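# Reorient a loose object on the upturned palm

## Task

Using nothing but this hand (the wrist camera, its post and the arm's final link count as the hand), rotate the object that rests loosely on the upward-facing palm until its orientation in the hand matches the two goal pictures. It fails if the object contacts anything else or leaves the hand. To finish, keep it motionless for a short while, resting on the palm or fingers and clear of the wrist, the camera and the camera post. The palm must face straight up, and no hand motor may read moving or overload or be building up toward a shutdown (a motor that was dead from the very start is exempt). Then declare completion. The hand is then opened for you, and the orientation must still be correct with the object simply resting on the open hand; anything held in place only by the robot does not count.

## Robot and tools

ROBOT. There is one arm, a six-joint Doosan M1013. Its joints, listed from the base out, are waist, shoulder, elbow, forearm roll, wrist pitch and wrist roll. It carries a right-handed 16-motor LEAP-style hand with index, middle and ring fingers plus a thumb. Only the fingertip rubber caps grip well. Cameras: cam_high, cam_low and cam_wrist, each 504x504. The fisheye cam_wrist rides on a post at the wrist.

FRAMES. The scene frame has its origin on the table under the arm base, with +z up. Looking along +x, +y is to the left. Result poses are given in this frame, in metres plus a wxyz quaternion. The hand point is a spot just in front of the palm where the thumb tip would pinch the index and middle tips. Its own axes are: +z along the straightened fingers toward the tips, +x across the palm away from the thumb, and +y out of the palm face. The palm surface sits at y = -0.062 m. The knuckle hinges are at z = -0.017 m, and the straight fingertips reach 0.139 m beyond them. Bending a finger moves its tip toward +y. 'Palm facing straight up' therefore means the hand point's +y points along world +z. A rigid mast occupies x +0.05 to +0.10, z -0.16 to -0.11 and y up to +0.06 m. Keep the object away from it and from the camera.

THE ROW. Every motion command is a single row of 24 numbers, each in [-1, 1]. A row may have 30 numbers when it carries stiffness. The order is:
1-6: dx, dy, dz, rx, ry, rz. These are an offset, not a pose. They are measured in the hand point's own axes, starting from the hand point's measured pose when the action begins. Within one call, the first action starts from the last pose a result reported. Every row of an action is measured from that same start, not from the previous row. A value of 1.0 means 0.6 m of translation or 180 degrees of rotation. rx, ry and rz together form one rotation vector. All zeros means hold still.
7-22: absolute goal angles for the hand motors, in this order: index_mcp, index_abd, index_pip, index_dip, middle_mcp, middle_abd, middle_pip, middle_dip, ring_mcp, ring_abd, ring_pip, ring_dip, thumb_cmc, thumb_axl, thumb_mcp, thumb_ipl. Each value is mapped linearly between that hinge's two stops. The values that give a straight joint are: finger mcp +0.75, abd 0.00, pip +0.58, dip +0.70; thumb_cmc +0.71, axl +0.68, mcp +0.23, ipl +0.17. Moving toward -1 curls the finger joints toward the palm. For abd, -1 swings the finger away from the thumb. For thumb_cmc, -1 brings the thumb round in front of the palm. thumb_axl rolls the thumb about its own length. thumb_mcp and thumb_ipl bend the thumb.
23: current_limit. This is the current cap shared by all motors, mapped from 0 mA at -1 to 550 mA at +1 with a floor of 11 mA. A low cap also slows the hinges and can leave a finger unable to lift.
24: speed. The set-point slew is (speed+1)/2 times 5.9 rad/s.
At the start these two are set to +0.4 and -0.6. Whatever you last sent stays in effect.
25-30 (optional): stiffness scales from 0 to 1 for the six arm joints, in Joint positions order. They multiply the position gains and persist until changed.

TOOLS.
execute_actions(actions): a list of up to 15 actions. Each action is a table of at most 15 rows, one row per 1/30 s step. A short table keeps repeating its last row until the 15 steps are used, so one action lasts 0.5 s. An empty list just returns the current state and images.
move(target, speed, blocking): target is a single row as described above. Its offset is taken from the pose in the most recent result that shows one. The hand point follows a straight path there over 0.5 to 10 s and stops short if the path runs longer. speed is in m/s, from 0.002 to 0.5 (default 0.25), and the turning limit in rad/s is twice that value. The path does not avoid obstacles, and the actual motion can lag, stray or overshoot. With blocking=false the call returns after 0.5 s. Until a result reports that the move has ended, wait or stop must be called before any new action or move.
wait(seconds): 0 to 10 s. The arm keeps its last command, and a running move continues.
stop(): brakes a running move to rest.
zoom_image(camera, region): region is [x0, y0, x1, y1] in pixels of that camera's latest image, at most 504x504.
show_instructions(): returns the goal reference pictures.
read_manual(section): returns only the licence texts.
finished_scene(scene): pass the current scene number. This ends the scene and cannot be undone.

CONTROL NOTES. Each step, the commanded pose is clipped to within 70 mm and 16 degrees of the measured pose. After an action the arm goes only as far as the last clipped pose, so large changes need several actions. Position takes priority over orientation. The 'Hand target' line shows the pose currently being driven toward.

RESULTS. The state line gives the hand point position, quaternion and velocities, plus Joint positions. Each hand list follows motor order: hand_goal (the goals as written), hand_measured (actual positions on the same scale), hand_current_ma (positive means pushing toward -1), and hand_state. hand_state reads moving, goal (resting within 0.02), blocked (resting off-goal while pressing) or overload (shut down). Step readings list positions, and HELD marks steps that were throttled. A move also returns a 'move:' line with its outcome (done, off_target, moving, held, fault), any limits that acted (paced means clipped; held means some steps were blocked, after which motion can speed up sharply) and the distance to target. 'pose unreachable' means the clearance check changed or blocked the command.

HAZARDS. A finger presses harder the farther its goal lies past the surface. If a motor draws 495 mA or more it accumulates seconds, and after 5 s it shuts down for 10 s, so keep goals only slightly past contact and the current cap moderate. If contact torque reaches a joint's load limit (41.4 N m for the wrist joints), or any external force reaches 144 N, the arm halts for 10 s, drops the rest of the call, and loses any hand commands sent during the halt. After a HAND FAULT line, the remaining motion calls in that reply are skipped. Holding loads heats the motors, and MOTOR HOT gives a warning before an over-temperature stop. The object may occasionally get nudged. Never tip the palm so far that the object slides off, never let it touch anything but the hand, and never push anything off the table. Before finishing, let the fingers relax so the object simply rests and no motor is pressing hard.

Each tool is called after "Request:" as name([rows], argument=value, ...), one row to a line, values as JSON.

Reference images:

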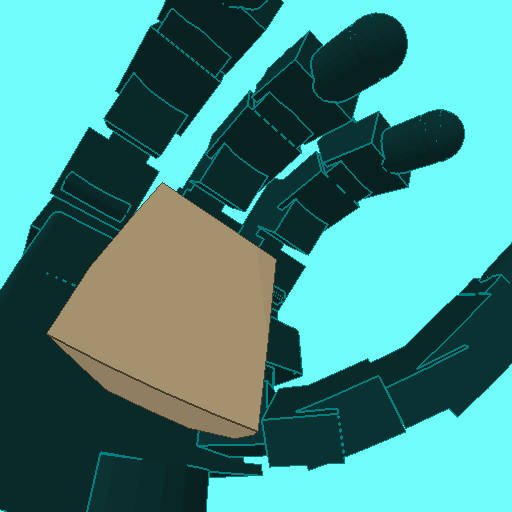

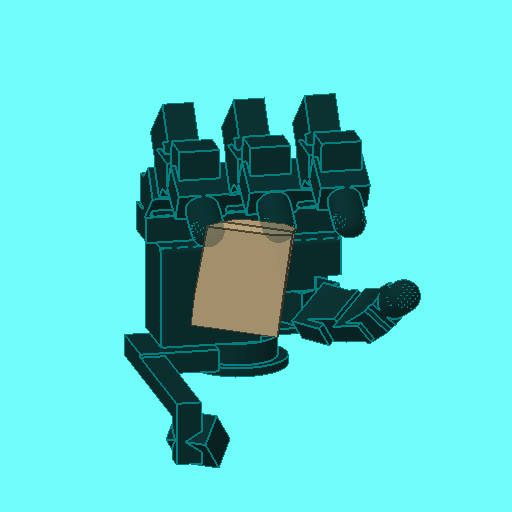

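## Session

Request:
execute_actions(actions=[])

Scene clock: 0.00 s.
end_effector_position=(+0.6972, +0.0096, +0.5621) hand_goal=(+0.046, +0.000, -0.008, +0.280, +0.046, +0.000, -0.008, +0.280, +0.046, +0.000, -0.008, +0.280, -0.104, +0.266, +0.032, -0.018) hand_measured=(+0.062, +0.000, -0.006, +0.282, +0.060, +0.000, -0.006, +0.282, +0.060, +0.000, -0.006, +0.282, -0.090, +0.270, +0.034, -0.016) hand_current_ma=(+85, +0, +13, +12, +79, +0, +13, +12, +79, +0, +13, +12, +76, +26, +13, +12) hand_state=(goal, goal, goal, goal, goal, goal, goal, goal, goal, goal, goal, goal, goal, goal, goal, goal) hand_current_limit=0.40 hand_speed=-0.60 end_effector_quat_wxyz=(+0.708, +0.693, +0.087, +0.107) end_effector_velocity=(+0.000, +0.000, -0.000) end_effector_angular_velocity=(-0.000, +0.002, +0.000)
Joint positions: [ 0.295  0.388  1.768 -1.566  1.628 -0.959]
Joint velocities: [ 0.     0.     0.     0.    -0.001 -0.001]
Hand target: +0.697, +0.010, +0.562; +0.708, +0.693, +0.087, +0.107
Joint stiffness scale: [1. 1. 1. 1. 1. 1.]

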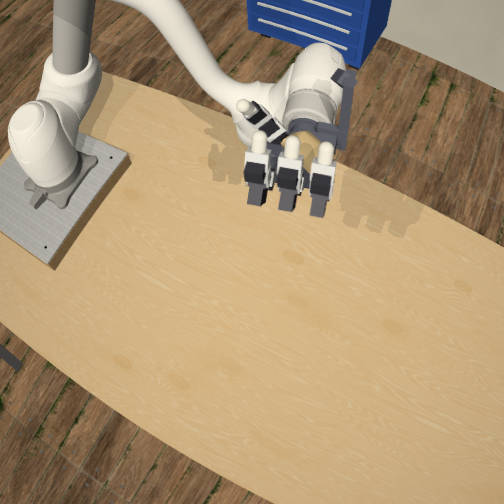

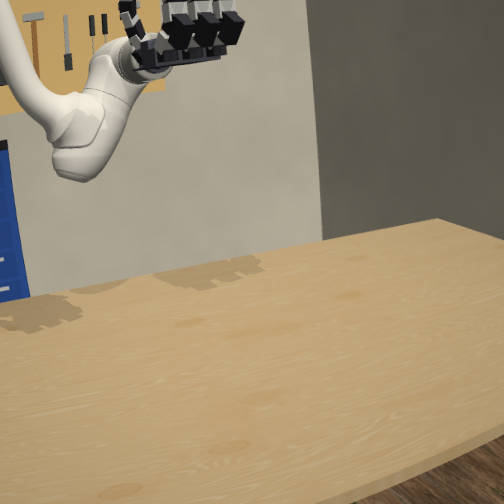

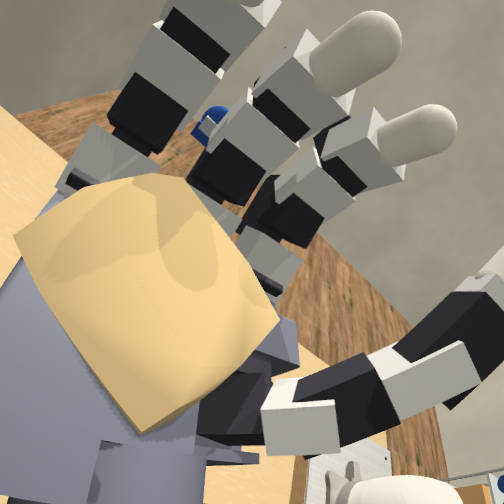

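Request:
execute_actions([
  [[0,0,0,0,0,0,0.6,0,0.5,0.6,0.6,0,0.5,0.6,0.6,0,0.5,0.6,0.6,0.68,0.23,0.17,0.4,-0.4]],
  [[0,0,0,0,0,0,0.6,0,0.5,0.6,0.6,0,0.5,0.6,0.6,0,0.5,0.6,0.6,0.68,0.23,0.17,0.4,-0.4]],
])

Request:
zoom_image(camera="cam_high", region=[200,60,400,260])

Request:
zoom_image(camera="cam_low", region=[80,0,280,120])

Scene clock: 14.00 s.
end_effector_position=(+0.6972, +0.0096, +0.5621) hand_goal=(+0.600, +0.000, +0.500, +0.600, +0.600, +0.000, +0.500, +0.600, +0.600, +0.000, +0.500, +0.600, +0.600, +0.680, +0.230, +0.170) hand_measured=(+0.612, +0.000, +0.500, +0.598, +0.610, +0.000, +0.500, +0.598, +0.610, +0.000, +0.500, +0.598, +0.612, +0.678, +0.230, +0.168) hand_current_ma=(+59, +0, +5, -10, +55, +0, +4, -10, +54, +0, +5, -10, +58, -14, -6, -12) hand_state=(goal, goal, goal, goal, goal, goal, goal, goal, goal, goal, goal, goal, goal, goal, goal, goal) hand_current_limit=0.40 hand_speed=-0.40 end_effector_quat_wxyz=(+0.708, +0.693, +0.087, +0.107) end_effector_velocity=(-0.000, -0.000, +0.000) end_effector_angular_velocity=(+0.000, -0.000, -0.000)
Joint positions: [ 0.295  0.388  1.768 -1.566  1.628 -0.959]
Joint velocities: [ 0. -0. -0.  0. -0. -0.]
Hand target: +0.697, +0.010, +0.562; +0.708, +0.693, +0.087, +0.107
Off the commanded pose: 0.000 m, 0 deg.
Joint stiffness scale: [1. 1. 1. 1. 1. 1.]
Step readings (end_effector_position; steps 1 to 15: 1st action; 16 to 30: 2nd action):
0: (+0.6972, +0.0096, +0.5621)
1: (+0.6972, +0.0096, +0.5621)
2: (+0.6972, +0.0096, +0.5621)
4: (+0.6972, +0.0096, +0.5621)
8: (+0.6972, +0.0096, +0.5621)
15: (+0.6972, +0.0096, +0.5621)
16: (+0.6972, +0.0096, +0.5621)
17: (+0.6972, +0.0096, +0.5621)
19: (+0.6972, +0.0096, +0.5621)
23: (+0.6972, +0.0096, +0.5621)
30: end_effector_position above
camera_calibration (this result's frames):
cam_wrist: T_world_to_cam=[[-0.755279, -0.183175, 0.629286, 0.205772], [-0.598314, 0.584631, -0.54793, 0.67275], [-0.267533, -0.79035, -0.551156, 0.626074], [0, 0, 0, 1]] pos_world=[0.725427, 0.1392, 0.584195]

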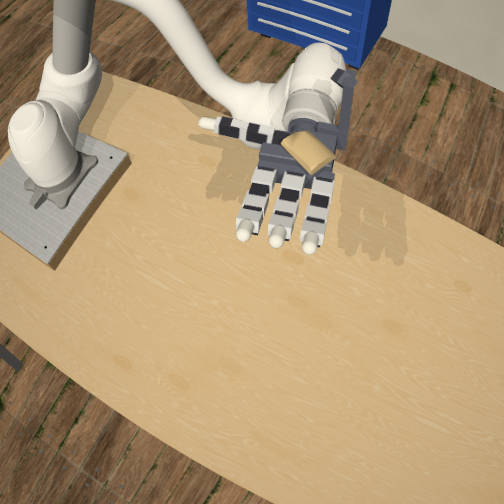

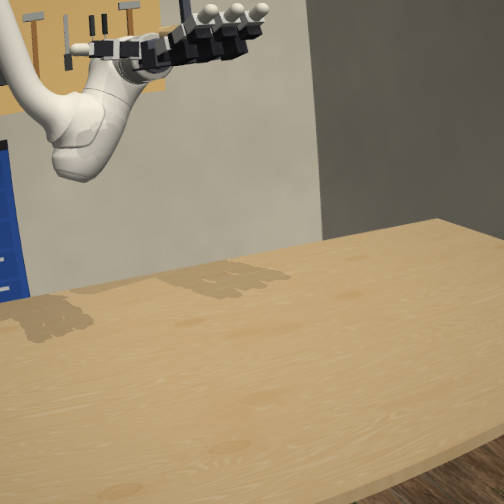

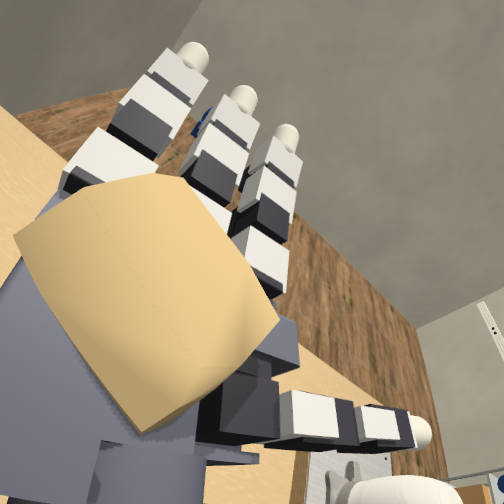

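Region (200, 60, 400, 260) of cam_high's 504x504 image, scaled by 2.520, with more detail than that image has.

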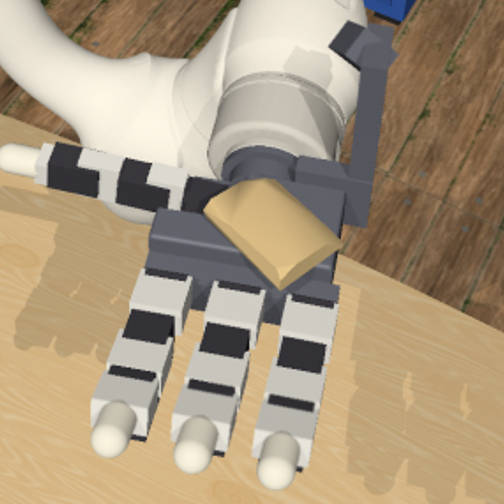

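Region (80, 0, 280, 120) of cam_low's 504x504 image, scaled by 2.520, with more detail than that image has; it fills the top 302 rows of this view, and the rest is white.

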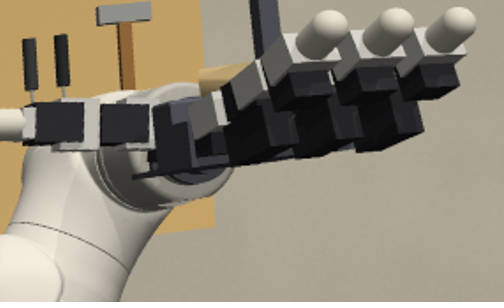

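Request:
move(target=[0,-0.3,0,0.33,0,0,-0.4,0,0.4,0.5,-0.4,0,0.4,0.5,-0.4,0,0.4,0.5,-0.2,0.68,0.0,0.17,0.4,-0.2], speed=0.2)

Scene clock: 25.77 s.
end_effector_position=(+0.7003, +0.0064, +0.3800) hand_goal=(-0.400, +0.000, +0.400, +0.500, -0.400, +0.000, +0.400, +0.500, -0.400, +0.000, +0.400, +0.500, -0.200, +0.680, +0.000, +0.170) hand_measured=(-0.384, +0.000, +0.404, +0.502, -0.386, +0.000, +0.404, +0.502, -0.386, +0.000, +0.404, +0.502, -0.188, +0.680, -0.004, +0.168) hand_current_ma=(+81, +0, +22, +14, +75, +0, +20, +14, +78, +0, +22, +14, +66, -2, -24, -11) hand_state=(goal, goal, goal, goal, goal, goal, goal, goal, goal, goal, goal, goal, goal, goal, goal, goal) hand_current_limit=0.40 hand_speed=-0.20 end_effector_quat_wxyz=(+0.275, +0.952, +0.129, +0.045) end_effector_velocity=(-0.000, +0.000, -0.002) end_effector_angular_velocity=(+0.009, +0.004, +0.000)
Joint positions: [ 0.228  0.319  1.712 -0.624  1.166 -1.312]
Joint velocities: [-0.002 -0.    -0.001  0.01  -0.002 -0.007]
Hand target: +0.703, +0.007, +0.382; +0.272, +0.952, +0.129, +0.050
Off the commanded pose: 0.003 m, 1 deg.
Joint stiffness scale: [1. 1. 1. 1. 1. 1.]
move: done
camera_calibration (this result's frames):
cam_wrist: T_world_to_cam=[[-0.590303, -0.728583, 0.347434, 0.317185], [-0.644863, 0.684558, 0.3399, 0.271272], [-0.485484, -0.0234031, -0.873932, 0.794453], [0, 0, 0, 1]] pos_world=[0.747862, 0.0639873, 0.491892]

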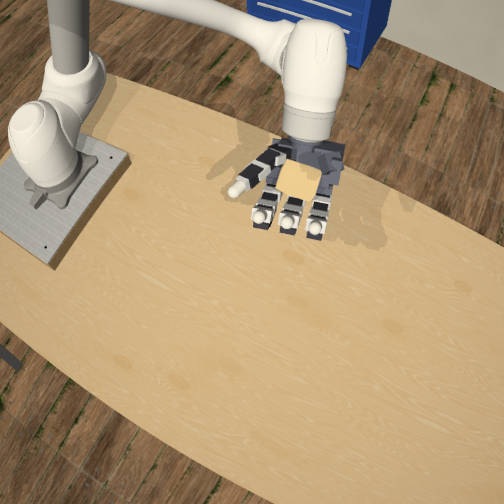

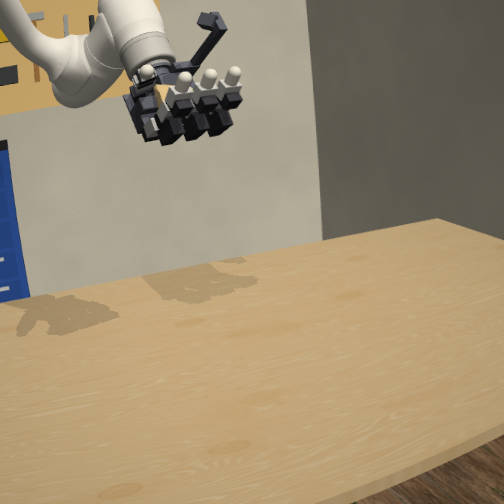

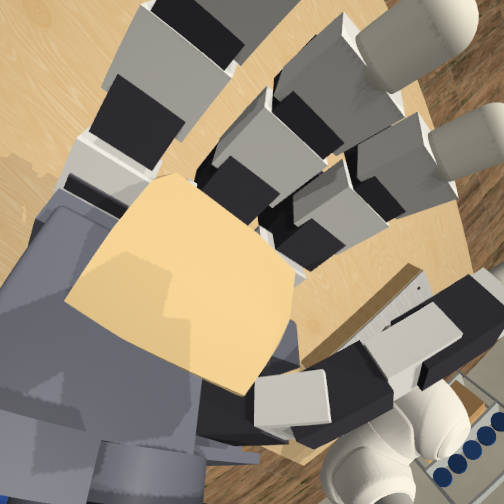

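Continue tilt ~25°, with tips curled.

Request:
move(target=[0,0,0,0.14,0,0,-0.4,0,0.2,0.2,-0.4,0,0.2,0.2,-0.4,0,0.2,0.2,-0.2,0.68,0.0,0.17,0.4,-0.2], speed=0.15)

Scene clock: 33.67 s.
end_effector_position=(+0.7006, +0.0070, +0.3769) hand_goal=(-0.400, +0.000, +0.200, +0.200, -0.400, +0.000, +0.200, +0.200, -0.400, +0.000, +0.200, +0.200, -0.200, +0.680, +0.000, +0.170) hand_measured=(-0.384, +0.000, +0.206, +0.202, -0.386, +0.000, +0.206, +0.202, -0.386, +0.000, +0.208, +0.202, -0.190, +0.680, -0.004, +0.168) hand_current_ma=(+81, +0, +35, +15, +75, +0, +34, +15, +78, +0, +36, +15, +55, -2, -27, -11) hand_state=(goal, goal, goal, goal, goal, goal, goal, goal, goal, goal, goal, goal, goal, goal, goal, goal) hand_current_limit=0.40 hand_speed=-0.20 end_effector_quat_wxyz=(+0.063, +0.988, +0.137, +0.017) end_effector_velocity=(-0.001, -0.000, -0.001) end_effector_angular_velocity=(+0.009, +0.005, +0.001)
Joint positions: [ 0.101  0.278  1.635 -0.137  1.197 -1.666]
Joint velocities: [-0.003 -0.    -0.001  0.011  0.004 -0.008]
Hand target: +0.700, +0.006, +0.380; +0.061, +0.989, +0.136, +0.016
Off the commanded pose: 0.003 m, 0 deg.
Joint stiffness scale: [1. 1. 1. 1. 1. 1.]
move: done
camera_calibration (this result's frames):
cam_wrist: T_world_to_cam=[[-0.558077, -0.825425, 0.0849957, 0.395897], [-0.589712, 0.466588, 0.659192, 0.114632], [-0.583772, 0.317757, -0.747155, 0.810535], [0, 0, 0, 1]] pos_world=[0.761708, 0.0157435, 0.496382]

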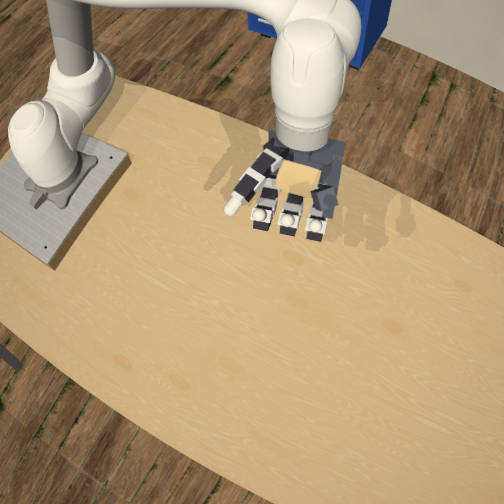

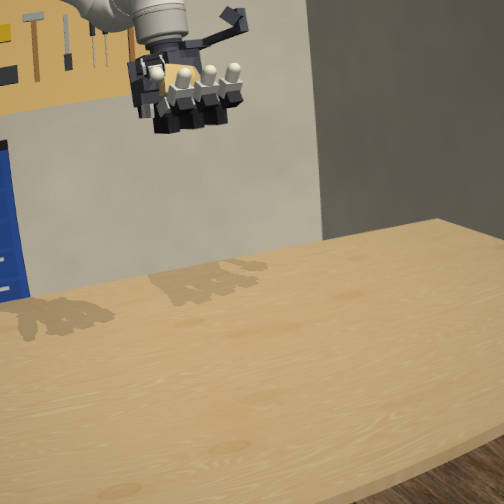

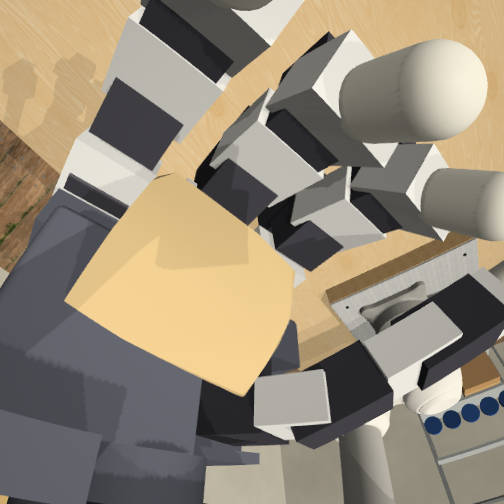

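Request:
move(target=[0,0,0,0.11,0,0,-0.4,0,0.0,0.1,-0.4,0,0.0,0.1,-0.4,0,0.0,0.1,-0.2,0.68,0.0,0.17,0.4,-0.2], speed=0.1)

Scene clock: 39.17 s.
end_effector_position=(+0.6999, +0.0072, +0.3763) hand_goal=(-0.400, +0.000, +0.000, +0.100, -0.400, +0.000, +0.000, +0.100, -0.400, +0.000, +0.000, +0.100, -0.200, +0.680, +0.000, +0.170) hand_measured=(-0.384, +0.000, +0.008, +0.102, -0.386, +0.000, +0.008, +0.102, -0.386, +0.000, +0.008, +0.102, -0.192, +0.680, -0.004, +0.168) hand_current_ma=(+81, +0, +39, +15, +76, +0, +38, +15, +78, +0, +40, +15, +39, -2, -27, -11) hand_state=(goal, goal, goal, goal, goal, goal, goal, goal, goal, goal, goal, goal, goal, goal, goal, goal) hand_current_limit=0.40 hand_speed=-0.20 end_effector_quat_wxyz=(-0.105, +0.985, +0.137, -0.005) end_effector_velocity=(+0.001, +0.000, +0.000) end_effector_angular_velocity=(+0.010, +0.001, +0.001)
Joint positions: [-0.019  0.283  1.581  0.213  1.319 -1.893]
Joint velocities: [-0.003  0.001 -0.002  0.01   0.003 -0.006]
Hand target: +0.701, +0.007, +0.377; -0.108, +0.985, +0.138, -0.007
Off the commanded pose: 0.001 m, 0 deg.
Joint stiffness scale: [1. 1. 1. 1. 1. 1.]
move: done
camera_calibration (this result's frames):
cam_wrist: T_world_to_cam=[[-0.556539, -0.819512, -0.136619, 0.478023], [-0.524224, 0.218807, 0.82299, 0.00881089], [-0.644557, 0.529645, -0.551383, 0.776999], [0, 0, 0, 1]] pos_world=[0.771478, -0.0217157, 0.48648]

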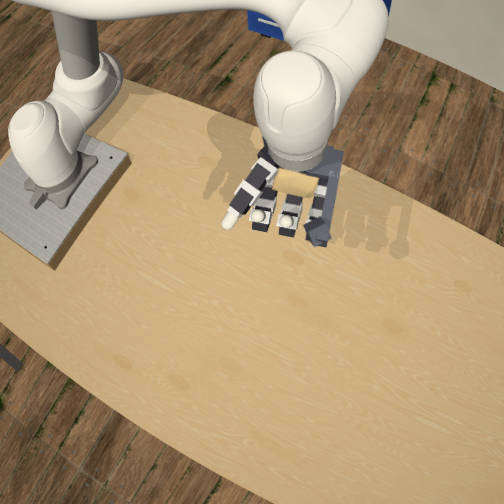

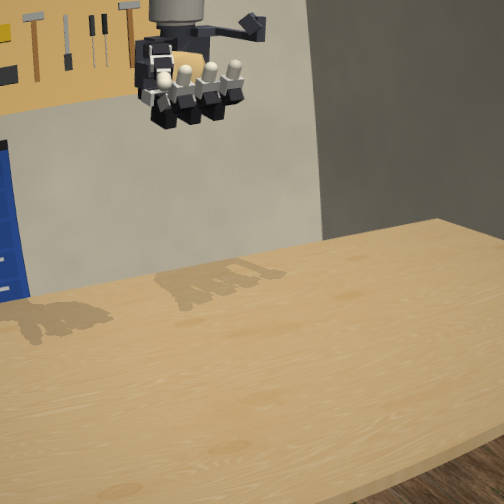

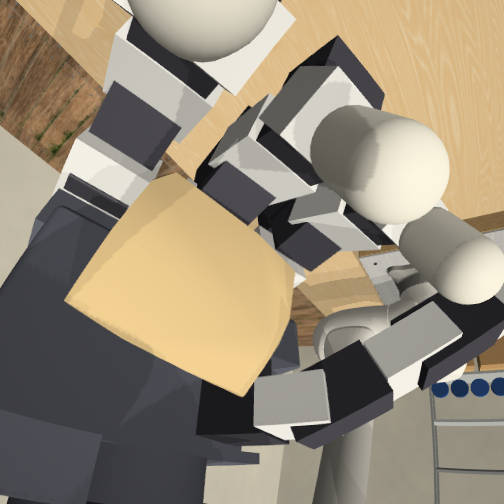

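Request:
execute_actions([
  [[0,0,0,0,0,0,-0.5,0,0.0,0.1,-0.5,0,0.0,0.1,-0.5,0,0.0,0.1,0.2,0.68,0.1,0.17,0.4,-0.5]],
  [[0,0,0,0,0,0,-0.5,0,0.0,0.1,-0.5,0,0.0,0.1,-0.5,0,0.0,0.1,0.2,0.68,0.1,0.17,0.4,-0.5]],
])

Scene clock: 61.30 s.
end_effector_position=(+0.6999, +0.0073, +0.3763) hand_goal=(-0.500, +0.000, +0.000, +0.100, -0.500, +0.000, +0.000, +0.100, -0.500, +0.000, +0.000, +0.100, +0.200, +0.680, +0.100, +0.170) hand_measured=(-0.474, +0.000, +0.008, +0.102, -0.472, +0.000, +0.006, +0.102, -0.476, +0.000, +0.008, +0.102, +0.194, +0.680, +0.088, +0.168) hand_current_ma=(+142, +0, +39, +15, +152, +0, +38, +15, +132, +0, +40, +15, -28, -2, -83, -11) hand_state=(blocked, goal, goal, goal, blocked, goal, goal, goal, blocked, goal, goal, goal, goal, goal, goal, goal) hand_current_limit=0.40 hand_speed=-0.50 end_effector_quat_wxyz=(-0.106, +0.985, +0.137, -0.005) end_effector_velocity=(-0.000, -0.000, -0.000) end_effector_angular_velocity=(+0.000, +0.001, +0.001)
Joint positions: [-0.019  0.283  1.581  0.214  1.32  -1.893]
Joint velocities: [-0.     0.     0.     0.     0.    -0.001]
Hand target: +0.700, +0.007, +0.376; -0.106, +0.985, +0.137, -0.005
Off the commanded pose: 0.000 m, 0 deg.
Joint stiffness scale: [1. 1. 1. 1. 1. 1.]
Step readings (end_effector_position; steps 1 to 15: 1st action; 16 to 30: 2nd action):
0: (+0.6999, +0.0073, +0.3763)
1: (+0.6999, +0.0073, +0.3763)
2: (+0.6999, +0.0073, +0.3763)
4: (+0.6999, +0.0073, +0.3763)
8: (+0.6999, +0.0073, +0.3763)
15: (+0.6999, +0.0073, +0.3763)
16: (+0.6999, +0.0073, +0.3763)
17: (+0.6999, +0.0073, +0.3763)
19: (+0.6999, +0.0073, +0.3763)
23: (+0.6999, +0.0073, +0.3763)
30: end_effector_position above
camera_calibration (this result's frames):
cam_wrist: T_world_to_cam=[[-0.556464, -0.819469, -0.137176, 0.478216], [-0.523969, 0.217974, 0.823373, 0.00847377], [-0.644828, 0.530054, -0.550672, 0.776846], [0, 0, 0, 1]] pos_world=[0.771482, -0.0217345, 0.48641]

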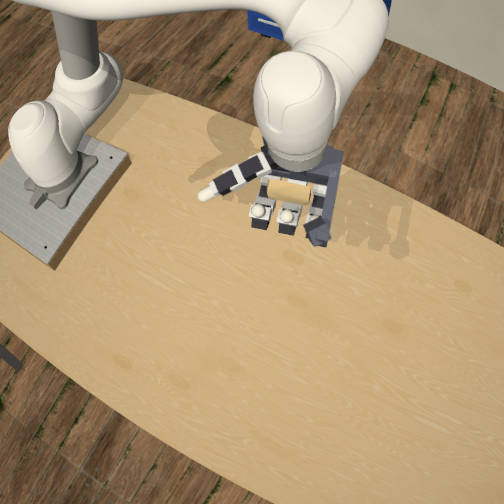

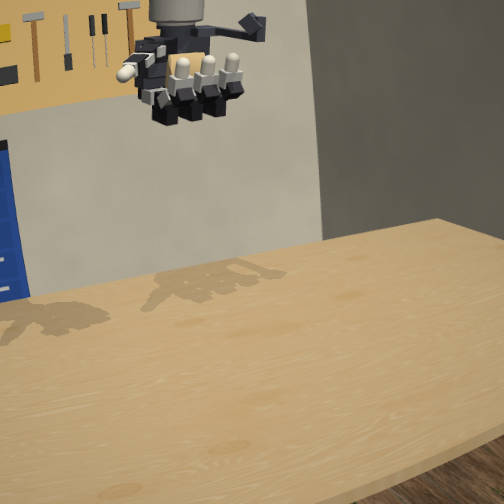

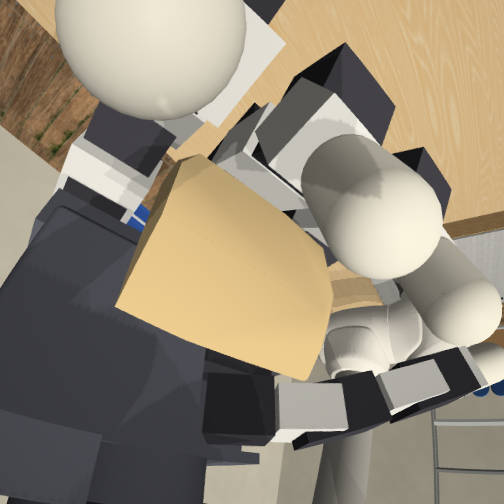

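Tipped slightly. Open pip a bit to let it roll.

Request:
execute_actions([
  [[0,0,0,0,0,0,-0.5,0,0.3,0.0,-0.5,0,0.3,0.0,-0.5,0,0.3,0.0,0.2,0.68,0.1,0.17,0.4,-0.6]],
  [[0,0,0,0,0,0,-0.5,0,0.3,0.0,-0.5,0,0.3,0.0,-0.5,0,0.3,0.0,0.2,0.68,0.1,0.17,0.4,-0.6]],
])

Scene clock: 66.53 s.
end_effector_position=(+0.6999, +0.0073, +0.3763) hand_goal=(-0.500, +0.000, +0.300, +0.000, -0.500, +0.000, +0.300, +0.000, -0.500, +0.000, +0.300, +0.000, +0.200, +0.680, +0.100, +0.170) hand_measured=(-0.474, +0.000, +0.300, +0.004, -0.472, +0.000, +0.300, +0.004, -0.476, +0.000, +0.300, +0.004, +0.194, +0.680, +0.088, +0.168) hand_current_ma=(+142, +0, +2, +17, +152, +0, +2, +17, +132, +0, +2, +17, -28, -2, -83, -11) hand_state=(blocked, goal, goal, goal, blocked, goal, goal, goal, blocked, goal, goal, goal, goal, goal, goal, goal) hand_current_limit=0.40 hand_speed=-0.60 end_effector_quat_wxyz=(-0.106, +0.985, +0.137, -0.005) end_effector_velocity=(-0.000, -0.000, +0.000) end_effector_angular_velocity=(+0.000, +0.000, +0.001)
Joint positions: [-0.019  0.283  1.581  0.214  1.32  -1.893]
Joint velocities: [-0.    -0.    -0.    -0.     0.001 -0.001]
Hand target: +0.700, +0.007, +0.376; -0.106, +0.985, +0.137, -0.005
Off the commanded pose: 0.000 m, 0 deg.
Joint stiffness scale: [1. 1. 1. 1. 1. 1.]
Step readings (end_effector_position; steps 1 to 15: 1st action; 16 to 30: 2nd action):
0: (+0.6999, +0.0073, +0.3763)
1: (+0.6999, +0.0073, +0.3763)
2: (+0.6999, +0.0073, +0.3763)
4: (+0.6999, +0.0073, +0.3763)
8: (+0.6999, +0.0073, +0.3763)
15: (+0.6999, +0.0073, +0.3763)
16: (+0.6999, +0.0073, +0.3763)
17: (+0.6999, +0.0073, +0.3763)
19: (+0.6999, +0.0073, +0.3763)
23: (+0.6999, +0.0073, +0.3763)
30: end_effector_position above
camera_calibration (this result's frames):
cam_wrist: T_world_to_cam=[[-0.556464, -0.81947, -0.137176, 0.478216], [-0.52397, 0.217974, 0.823373, 0.00847417], [-0.644828, 0.530054, -0.550672, 0.776846], [0, 0, 0, 1]] pos_world=[0.771483, -0.0217344, 0.48641]

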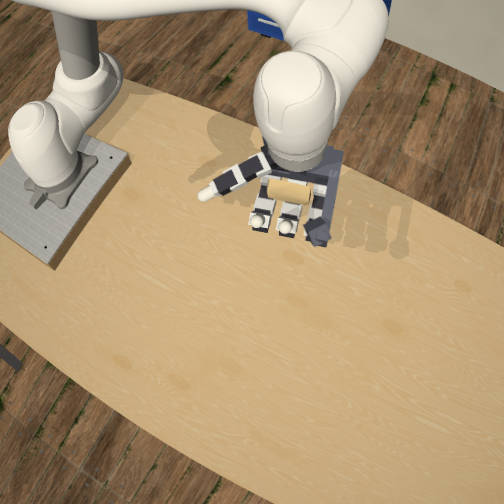

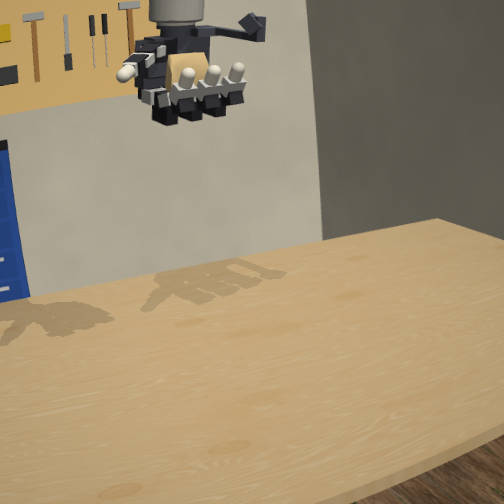

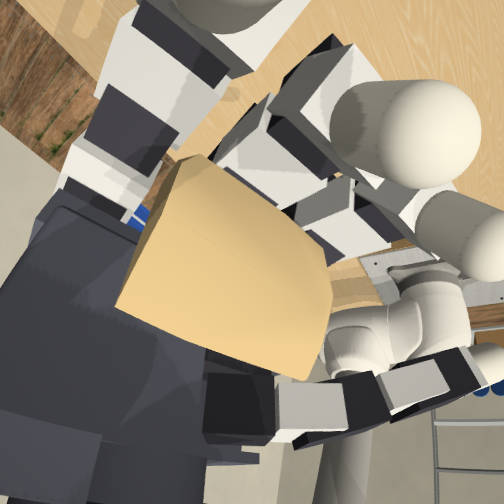

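Lower the knuckles for more slope.

Request:
execute_actions([
  [[0,0,0,0,0,0,-0.3,0,0.1,0.0,-0.3,0,0.1,0.0,-0.3,0,0.1,0.0,0.2,0.68,0.1,0.17,0.4,-0.7]],
  [[0,0,0,0,0,0,-0.3,0,0.1,0.0,-0.3,0,0.1,0.0,-0.3,0,0.1,0.0,0.2,0.68,0.1,0.17,0.4,-0.7]],
])

Scene clock: 72.30 s.
end_effector_position=(+0.6999, +0.0073, +0.3763) hand_goal=(-0.300, +0.000, +0.100, +0.000, -0.300, +0.000, +0.100, +0.000, -0.300, +0.000, +0.100, +0.000, +0.200, +0.680, +0.100, +0.170) hand_measured=(-0.290, +0.000, +0.110, +0.004, -0.286, +0.000, +0.110, +0.004, -0.292, +0.000, +0.110, +0.004, +0.194, +0.680, +0.088, +0.168) hand_current_ma=(+50, +0, +50, +17, +71, +0, +54, +18, +44, +0, +48, +17, -28, -2, -83, -11) hand_state=(goal, goal, goal, goal, goal, goal, goal, goal, goal, goal, goal, goal, goal, goal, goal, goal) hand_current_limit=0.40 hand_speed=-0.70 end_effector_quat_wxyz=(-0.106, +0.985, +0.137, -0.005) end_effector_velocity=(-0.000, +0.000, +0.000) end_effector_angular_velocity=(+0.000, +0.000, -0.000)
Joint positions: [-0.019  0.283  1.581  0.214  1.32  -1.893]
Joint velocities: [ 0.    -0.001  0.     0.     0.     0.001]
Hand target: +0.700, +0.007, +0.376; -0.106, +0.985, +0.137, -0.005
Off the commanded pose: 0.000 m, 0 deg.
Joint stiffness scale: [1. 1. 1. 1. 1. 1.]
Step readings (end_effector_position; steps 1 to 15: 1st action; 16 to 30: 2nd action):
0: (+0.6999, +0.0073, +0.3763)
1: (+0.6999, +0.0073, +0.3763)
2: (+0.6999, +0.0073, +0.3763)
4: (+0.6999, +0.0073, +0.3763)
8: (+0.6999, +0.0073, +0.3763)
15: (+0.6999, +0.0073, +0.3763)
16: (+0.6999, +0.0073, +0.3763)
17: (+0.6999, +0.0073, +0.3763)
19: (+0.6999, +0.0073, +0.3763)
23: (+0.6999, +0.0073, +0.3763)
30: end_effector_position above
camera_calibration (this result's frames):
cam_wrist: T_world_to_cam=[[-0.556464, -0.819469, -0.137176, 0.478216], [-0.523969, 0.217974, 0.823373, 0.0084739], [-0.644828, 0.530054, -0.550672, 0.776846], [0, 0, 0, 1]] pos_world=[0.771483, -0.0217345, 0.48641]

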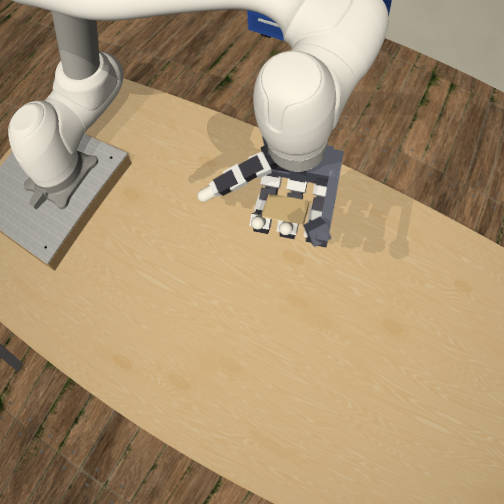

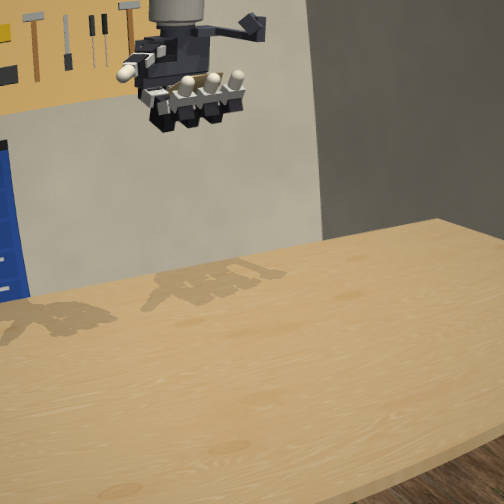

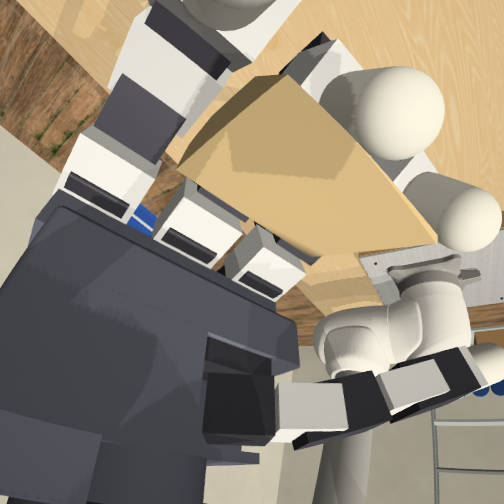

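Request:
move(target=[0,0,0,-0.28,0,0,0.3,0,0.1,0.0,0.3,0,0.1,0.0,0.3,0,0.1,0.0,0.2,0.68,0.1,0.17,0.4,-0.92], speed=0.15)

Scene clock: 80.93 s.
end_effector_position=(+0.7023, +0.0073, +0.3784) hand_goal=(+0.300, +0.000, +0.100, +0.000, +0.300, +0.000, +0.100, +0.000, +0.300, +0.000, +0.100, +0.000, +0.200, +0.680, +0.100, +0.170) hand_measured=(+0.310, +0.000, +0.110, +0.004, +0.314, +0.000, +0.110, +0.004, +0.308, +0.000, +0.108, +0.004, +0.204, +0.680, +0.088, +0.168) hand_current_ma=(+51, +0, +46, +17, +70, +0, +54, +18, +45, +0, +45, +17, +21, -2, -80, -11) hand_state=(goal, goal, goal, goal, goal, goal, goal, goal, goal, goal, goal, goal, goal, goal, goal, goal) hand_current_limit=0.40 hand_speed=-0.92 end_effector_quat_wxyz=(+0.321, +0.937, +0.126, +0.058) end_effector_velocity=(+0.000, +0.000, +0.001) end_effector_angular_velocity=(-0.001, -0.003, -0.000)
Joint positions: [ 0.251  0.337  1.732 -0.736  1.167 -1.223]
Joint velocities: [ 0.    -0.    -0.001 -0.002 -0.     0.002]
Hand target: +0.700, +0.007, +0.376; +0.324, +0.936, +0.126, +0.053
Off the commanded pose: 0.003 m, 1 deg.
Joint stiffness scale: [1. 1. 1. 1. 1. 1.]
move: done
camera_calibration (this result's frames):
cam_wrist: T_world_to_cam=[[-0.60451, -0.69483, 0.389588, 0.313338], [-0.655999, 0.711672, 0.251375, 0.313623], [-0.451922, -0.103611, -0.88602, 0.775521], [0, 0, 0, 1]] pos_world=[0.745627, 0.0748722, 0.486217]

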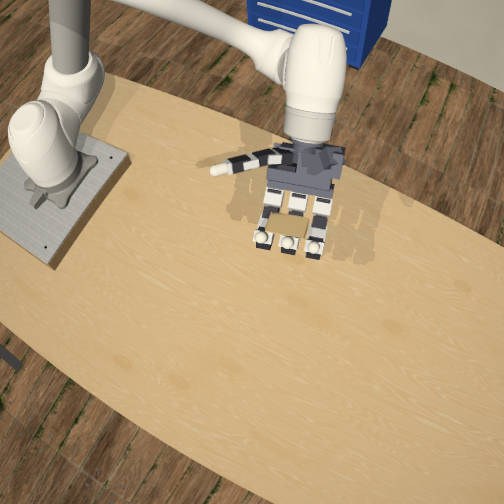

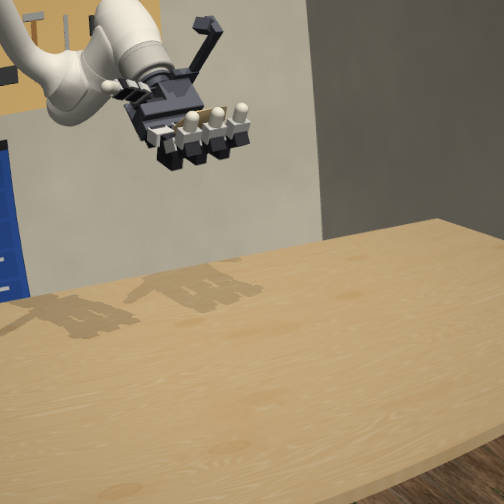

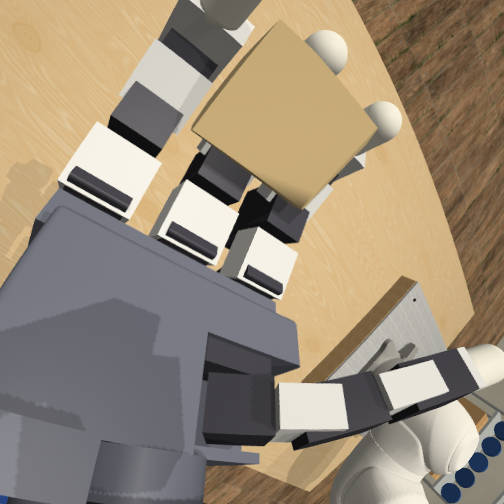

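Request:
move(target=[0,0,0,-0.29,0,0,0.9,0,0.3,0.1,0.9,0,0.3,0.1,0.9,0,0.3,0.1,0.2,0.68,0.1,0.17,0.4,-0.92], speed=0.15)

Scene clock: 87.73 s.
end_effector_position=(+0.7040, +0.0084, +0.3793) hand_goal=(+0.900, +0.000, +0.300, +0.100, +0.900, +0.000, +0.300, +0.100, +0.900, +0.000, +0.300, +0.100, +0.200, +0.680, +0.100, +0.170) hand_measured=(+0.910, +0.000, +0.302, +0.098, +0.914, +0.000, +0.302, +0.098, +0.908, +0.000, +0.300, +0.098, +0.208, +0.680, +0.096, +0.168) hand_current_ma=(+55, +0, +6, -11, +74, +0, +12, -9, +49, +0, +4, -11, +46, -2, -24, -11) hand_state=(goal, goal, goal, goal, goal, goal, goal, goal, goal, goal, goal, goal, goal, goal, goal, goal) hand_current_limit=0.40 hand_speed=-0.92 end_effector_quat_wxyz=(+0.697, +0.703, +0.088, +0.109) end_effector_velocity=(-0.000, +0.000, +0.001) end_effector_angular_velocity=(-0.005, -0.002, +0.000)
Joint positions: [ 0.293  0.589  1.848 -1.535  1.598 -0.673]
Joint velocities: [-0.     0.     0.    -0.003  0.004  0.001]
Hand target: +0.702, +0.007, +0.378; +0.700, +0.700, +0.087, +0.107
Off the commanded pose: 0.002 m, 1 deg.
Joint stiffness scale: [1. 1. 1. 1. 1. 1.]
move: done
camera_calibration (this result's frames):
cam_wrist: T_world_to_cam=[[-0.752465, -0.204364, 0.626124, 0.325145], [-0.602101, 0.598765, -0.528161, 0.572386], [-0.266964, -0.774413, -0.573598, 0.534196], [0, 0, 0, 1]] pos_world=[0.731906, 0.137412, 0.405145]

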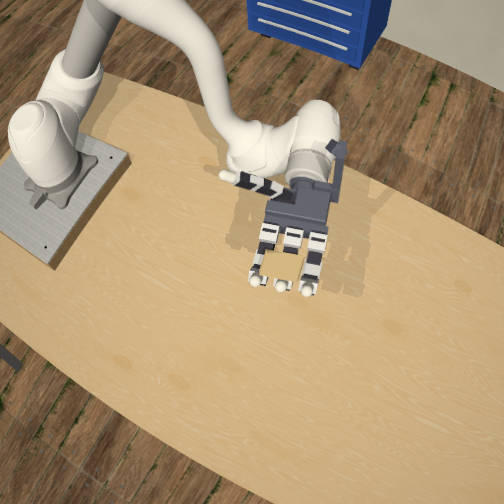

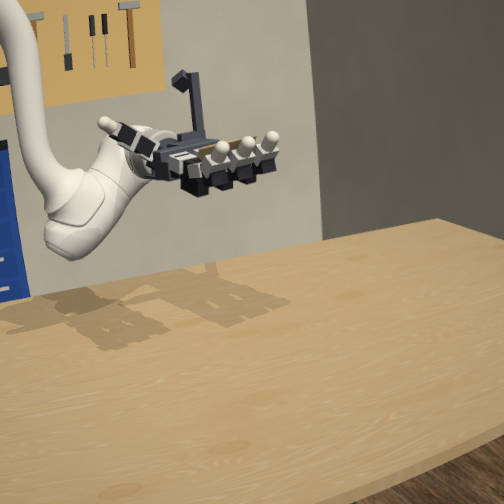

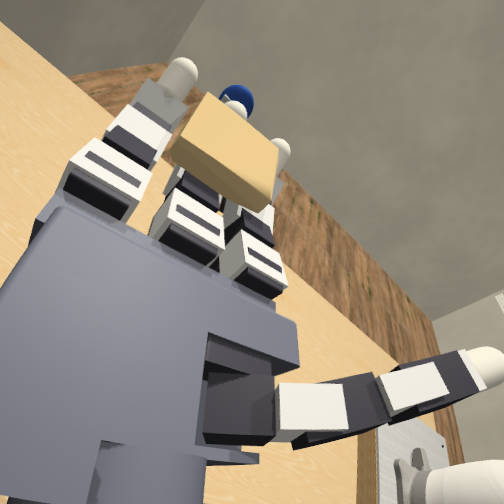

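Request:
execute_actions([
  [[0,0,0,0,0,0,0.9,0,0.3,0.1,0.9,0,-0.3,-0.3,0.9,0,0.3,0.1,0.2,0.68,0.1,0.17,0.4,-0.7]],
  [[0,0,0,0,0,0,0.9,0,0.3,0.1,0.9,0,-0.3,-0.3,0.9,0,0.3,0.1,0.2,0.68,0.1,0.17,0.4,-0.7]],
])

Request:
zoom_image(camera="cam_high", region=[200,130,400,330])

Scene clock: 99.73 s.
end_effector_position=(+0.7040, +0.0084, +0.3794) hand_goal=(+0.900, +0.000, +0.300, +0.100, +0.900, +0.000, -0.300, -0.300, +0.900, +0.000, +0.300, +0.100, +0.200, +0.680, +0.100, +0.170) hand_measured=(+0.912, +0.000, +0.302, +0.098, +0.914, +0.000, -0.290, -0.296, +0.908, +0.000, +0.300, +0.098, +0.208, +0.680, +0.096, +0.168) hand_current_ma=(+63, +0, +6, -11, +77, +0, +51, +24, +49, +0, +4, -11, +46, -2, -23, -11) hand_state=(goal, goal, goal, goal, goal, goal, goal, goal, goal, goal, goal, goal, goal, goal, goal, goal) hand_current_limit=0.40 hand_speed=-0.70 end_effector_quat_wxyz=(+0.697, +0.703, +0.088, +0.109) end_effector_velocity=(+0.000, -0.000, +0.000) end_effector_angular_velocity=(+0.001, -0.000, +0.001)
Joint positions: [ 0.293  0.589  1.848 -1.536  1.599 -0.672]
Joint velocities: [-0.    -0.    -0.    -0.    -0.001 -0.   ]
Hand target: +0.704, +0.008, +0.379; +0.697, +0.703, +0.088, +0.109
Off the commanded pose: 0.000 m, 0 deg.
Joint stiffness scale: [1. 1. 1. 1. 1. 1.]
Step readings (end_effector_position; steps 1 to 15: 1st action; 16 to 30: 2nd action):
0: (+0.7040, +0.0084, +0.3794)
1: (+0.7040, +0.0084, +0.3794)
2: (+0.7040, +0.0084, +0.3794)
4: (+0.7040, +0.0084, +0.3794)
8: (+0.7040, +0.0084, +0.3794)
15: (+0.7040, +0.0084, +0.3794)
16: (+0.7040, +0.0084, +0.3794)
17: (+0.7040, +0.0084, +0.3794)
19: (+0.7040, +0.0084, +0.3794)
23: (+0.7040, +0.0084, +0.3794)
30: end_effector_position above
camera_calibration (this result's frames):
cam_wrist: T_world_to_cam=[[-0.752646, -0.204115, 0.625988, 0.325254], [-0.601953, 0.598544, -0.528581, 0.572473], [-0.26679, -0.77465, -0.573359, 0.534053], [0, 0, 0, 1]] pos_world=[0.731883, 0.137443, 0.405198]

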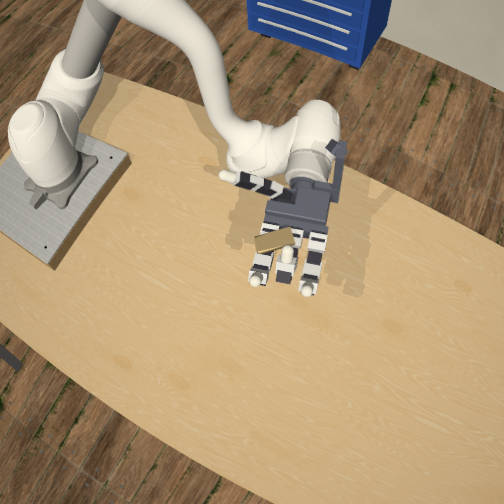

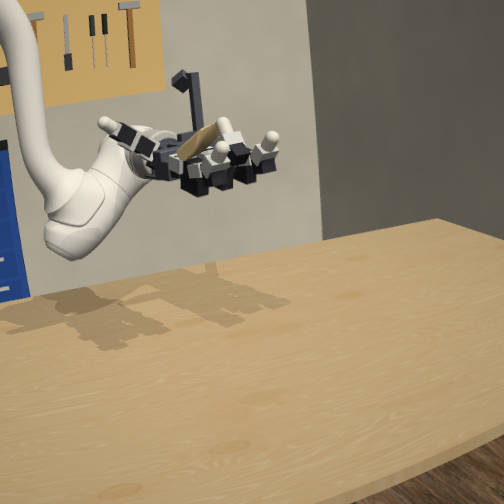

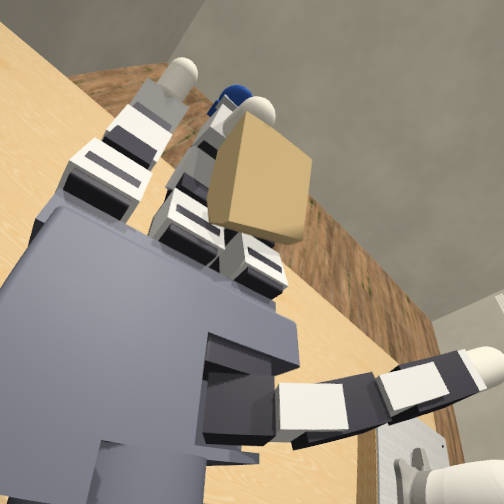

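Region (200, 130, 400, 330) of cam_high's 504x504 image, scaled by 2.520, with more detail than that image has.

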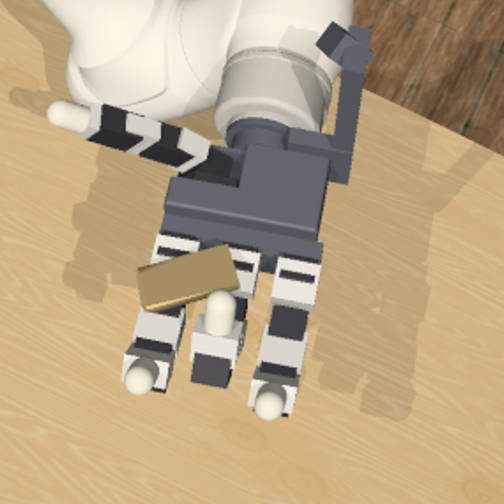

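Request:
move(target=[0,0,0,0,0,-0.06,0.8,0,0.3,0.1,0.85,0,0.3,0.1,0.8,0,0.3,0.1,0.4,0.68,-0.5,0.0,0.4,-0.6], speed=0.15)

Request:
zoom_image(camera="cam_high", region=[200,130,400,330])

Scene clock: 104.63 s.
end_effector_position=(+0.7057, +0.0083, +0.3796) hand_goal=(+0.800, +0.000, +0.300, +0.100, +0.850, +0.000, +0.300, +0.100, +0.800, +0.000, +0.300, +0.100, +0.400, +0.680, -0.500, +0.000) hand_measured=(+0.828, +0.000, +0.302, +0.098, +0.874, +0.000, +0.300, +0.098, +0.824, +0.000, +0.300, +0.098, +0.408, +0.682, -0.500, +0.002) hand_current_ma=(+155, +0, +7, -11, +131, +0, +2, -12, +136, +0, +5, -11, +46, +17, -4, +8) hand_state=(blocked, goal, goal, goal, blocked, goal, goal, goal, blocked, goal, goal, goal, goal, goal, goal, goal) hand_current_limit=0.40 hand_speed=-0.60 end_effector_quat_wxyz=(+0.705, +0.692, +0.151, +0.045) end_effector_velocity=(+0.000, -0.000, +0.000) end_effector_angular_velocity=(-0.001, +0.003, +0.000)
Joint positions: [ 0.293  0.578  1.879 -1.536  1.599 -0.836]
Joint velocities: [-0.    -0.001  0.    -0.    -0.    -0.004]
Hand target: +0.704, +0.008, +0.379; +0.704, +0.692, +0.154, +0.043
Off the commanded pose: 0.002 m, 0 deg.
Joint stiffness scale: [1. 1. 1. 1. 1. 1.]
move: done
camera_calibration (this result's frames):
cam_wrist: T_world_to_cam=[[-0.630899, -0.169094, 0.757214, 0.190363], [-0.687962, 0.573147, -0.445209, 0.6029], [-0.358713, -0.801817, -0.477928, 0.56339], [0, 0, 0, 1]] pos_world=[0.736967, 0.138374, 0.393531]

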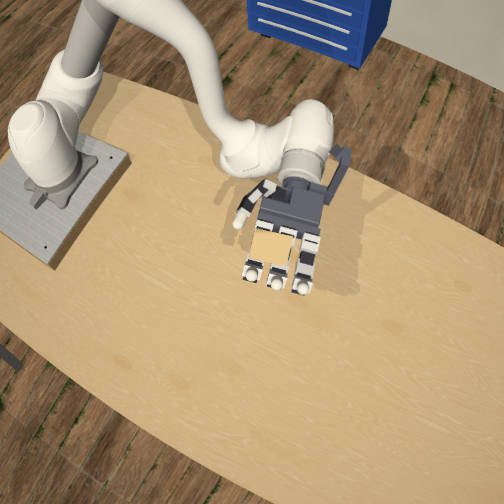

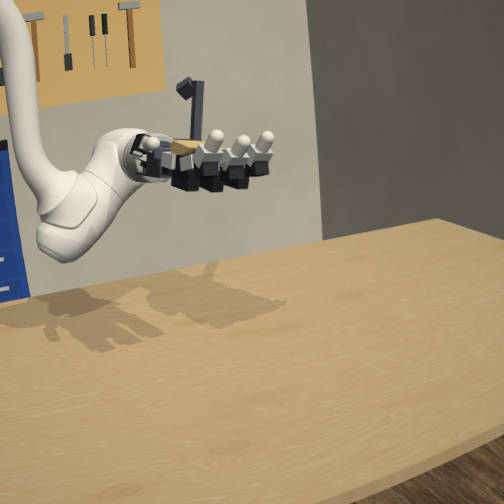

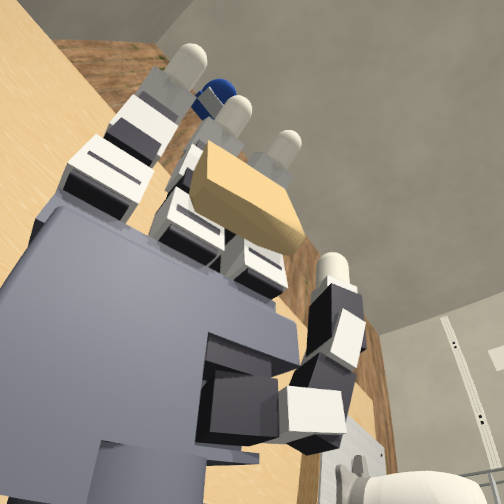

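Region (200, 130, 400, 330) of cam_high's 504x504 image, scaled by 2.520, with more detail than that image has.

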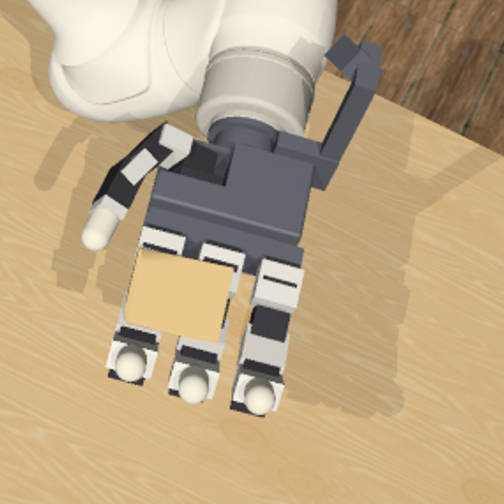

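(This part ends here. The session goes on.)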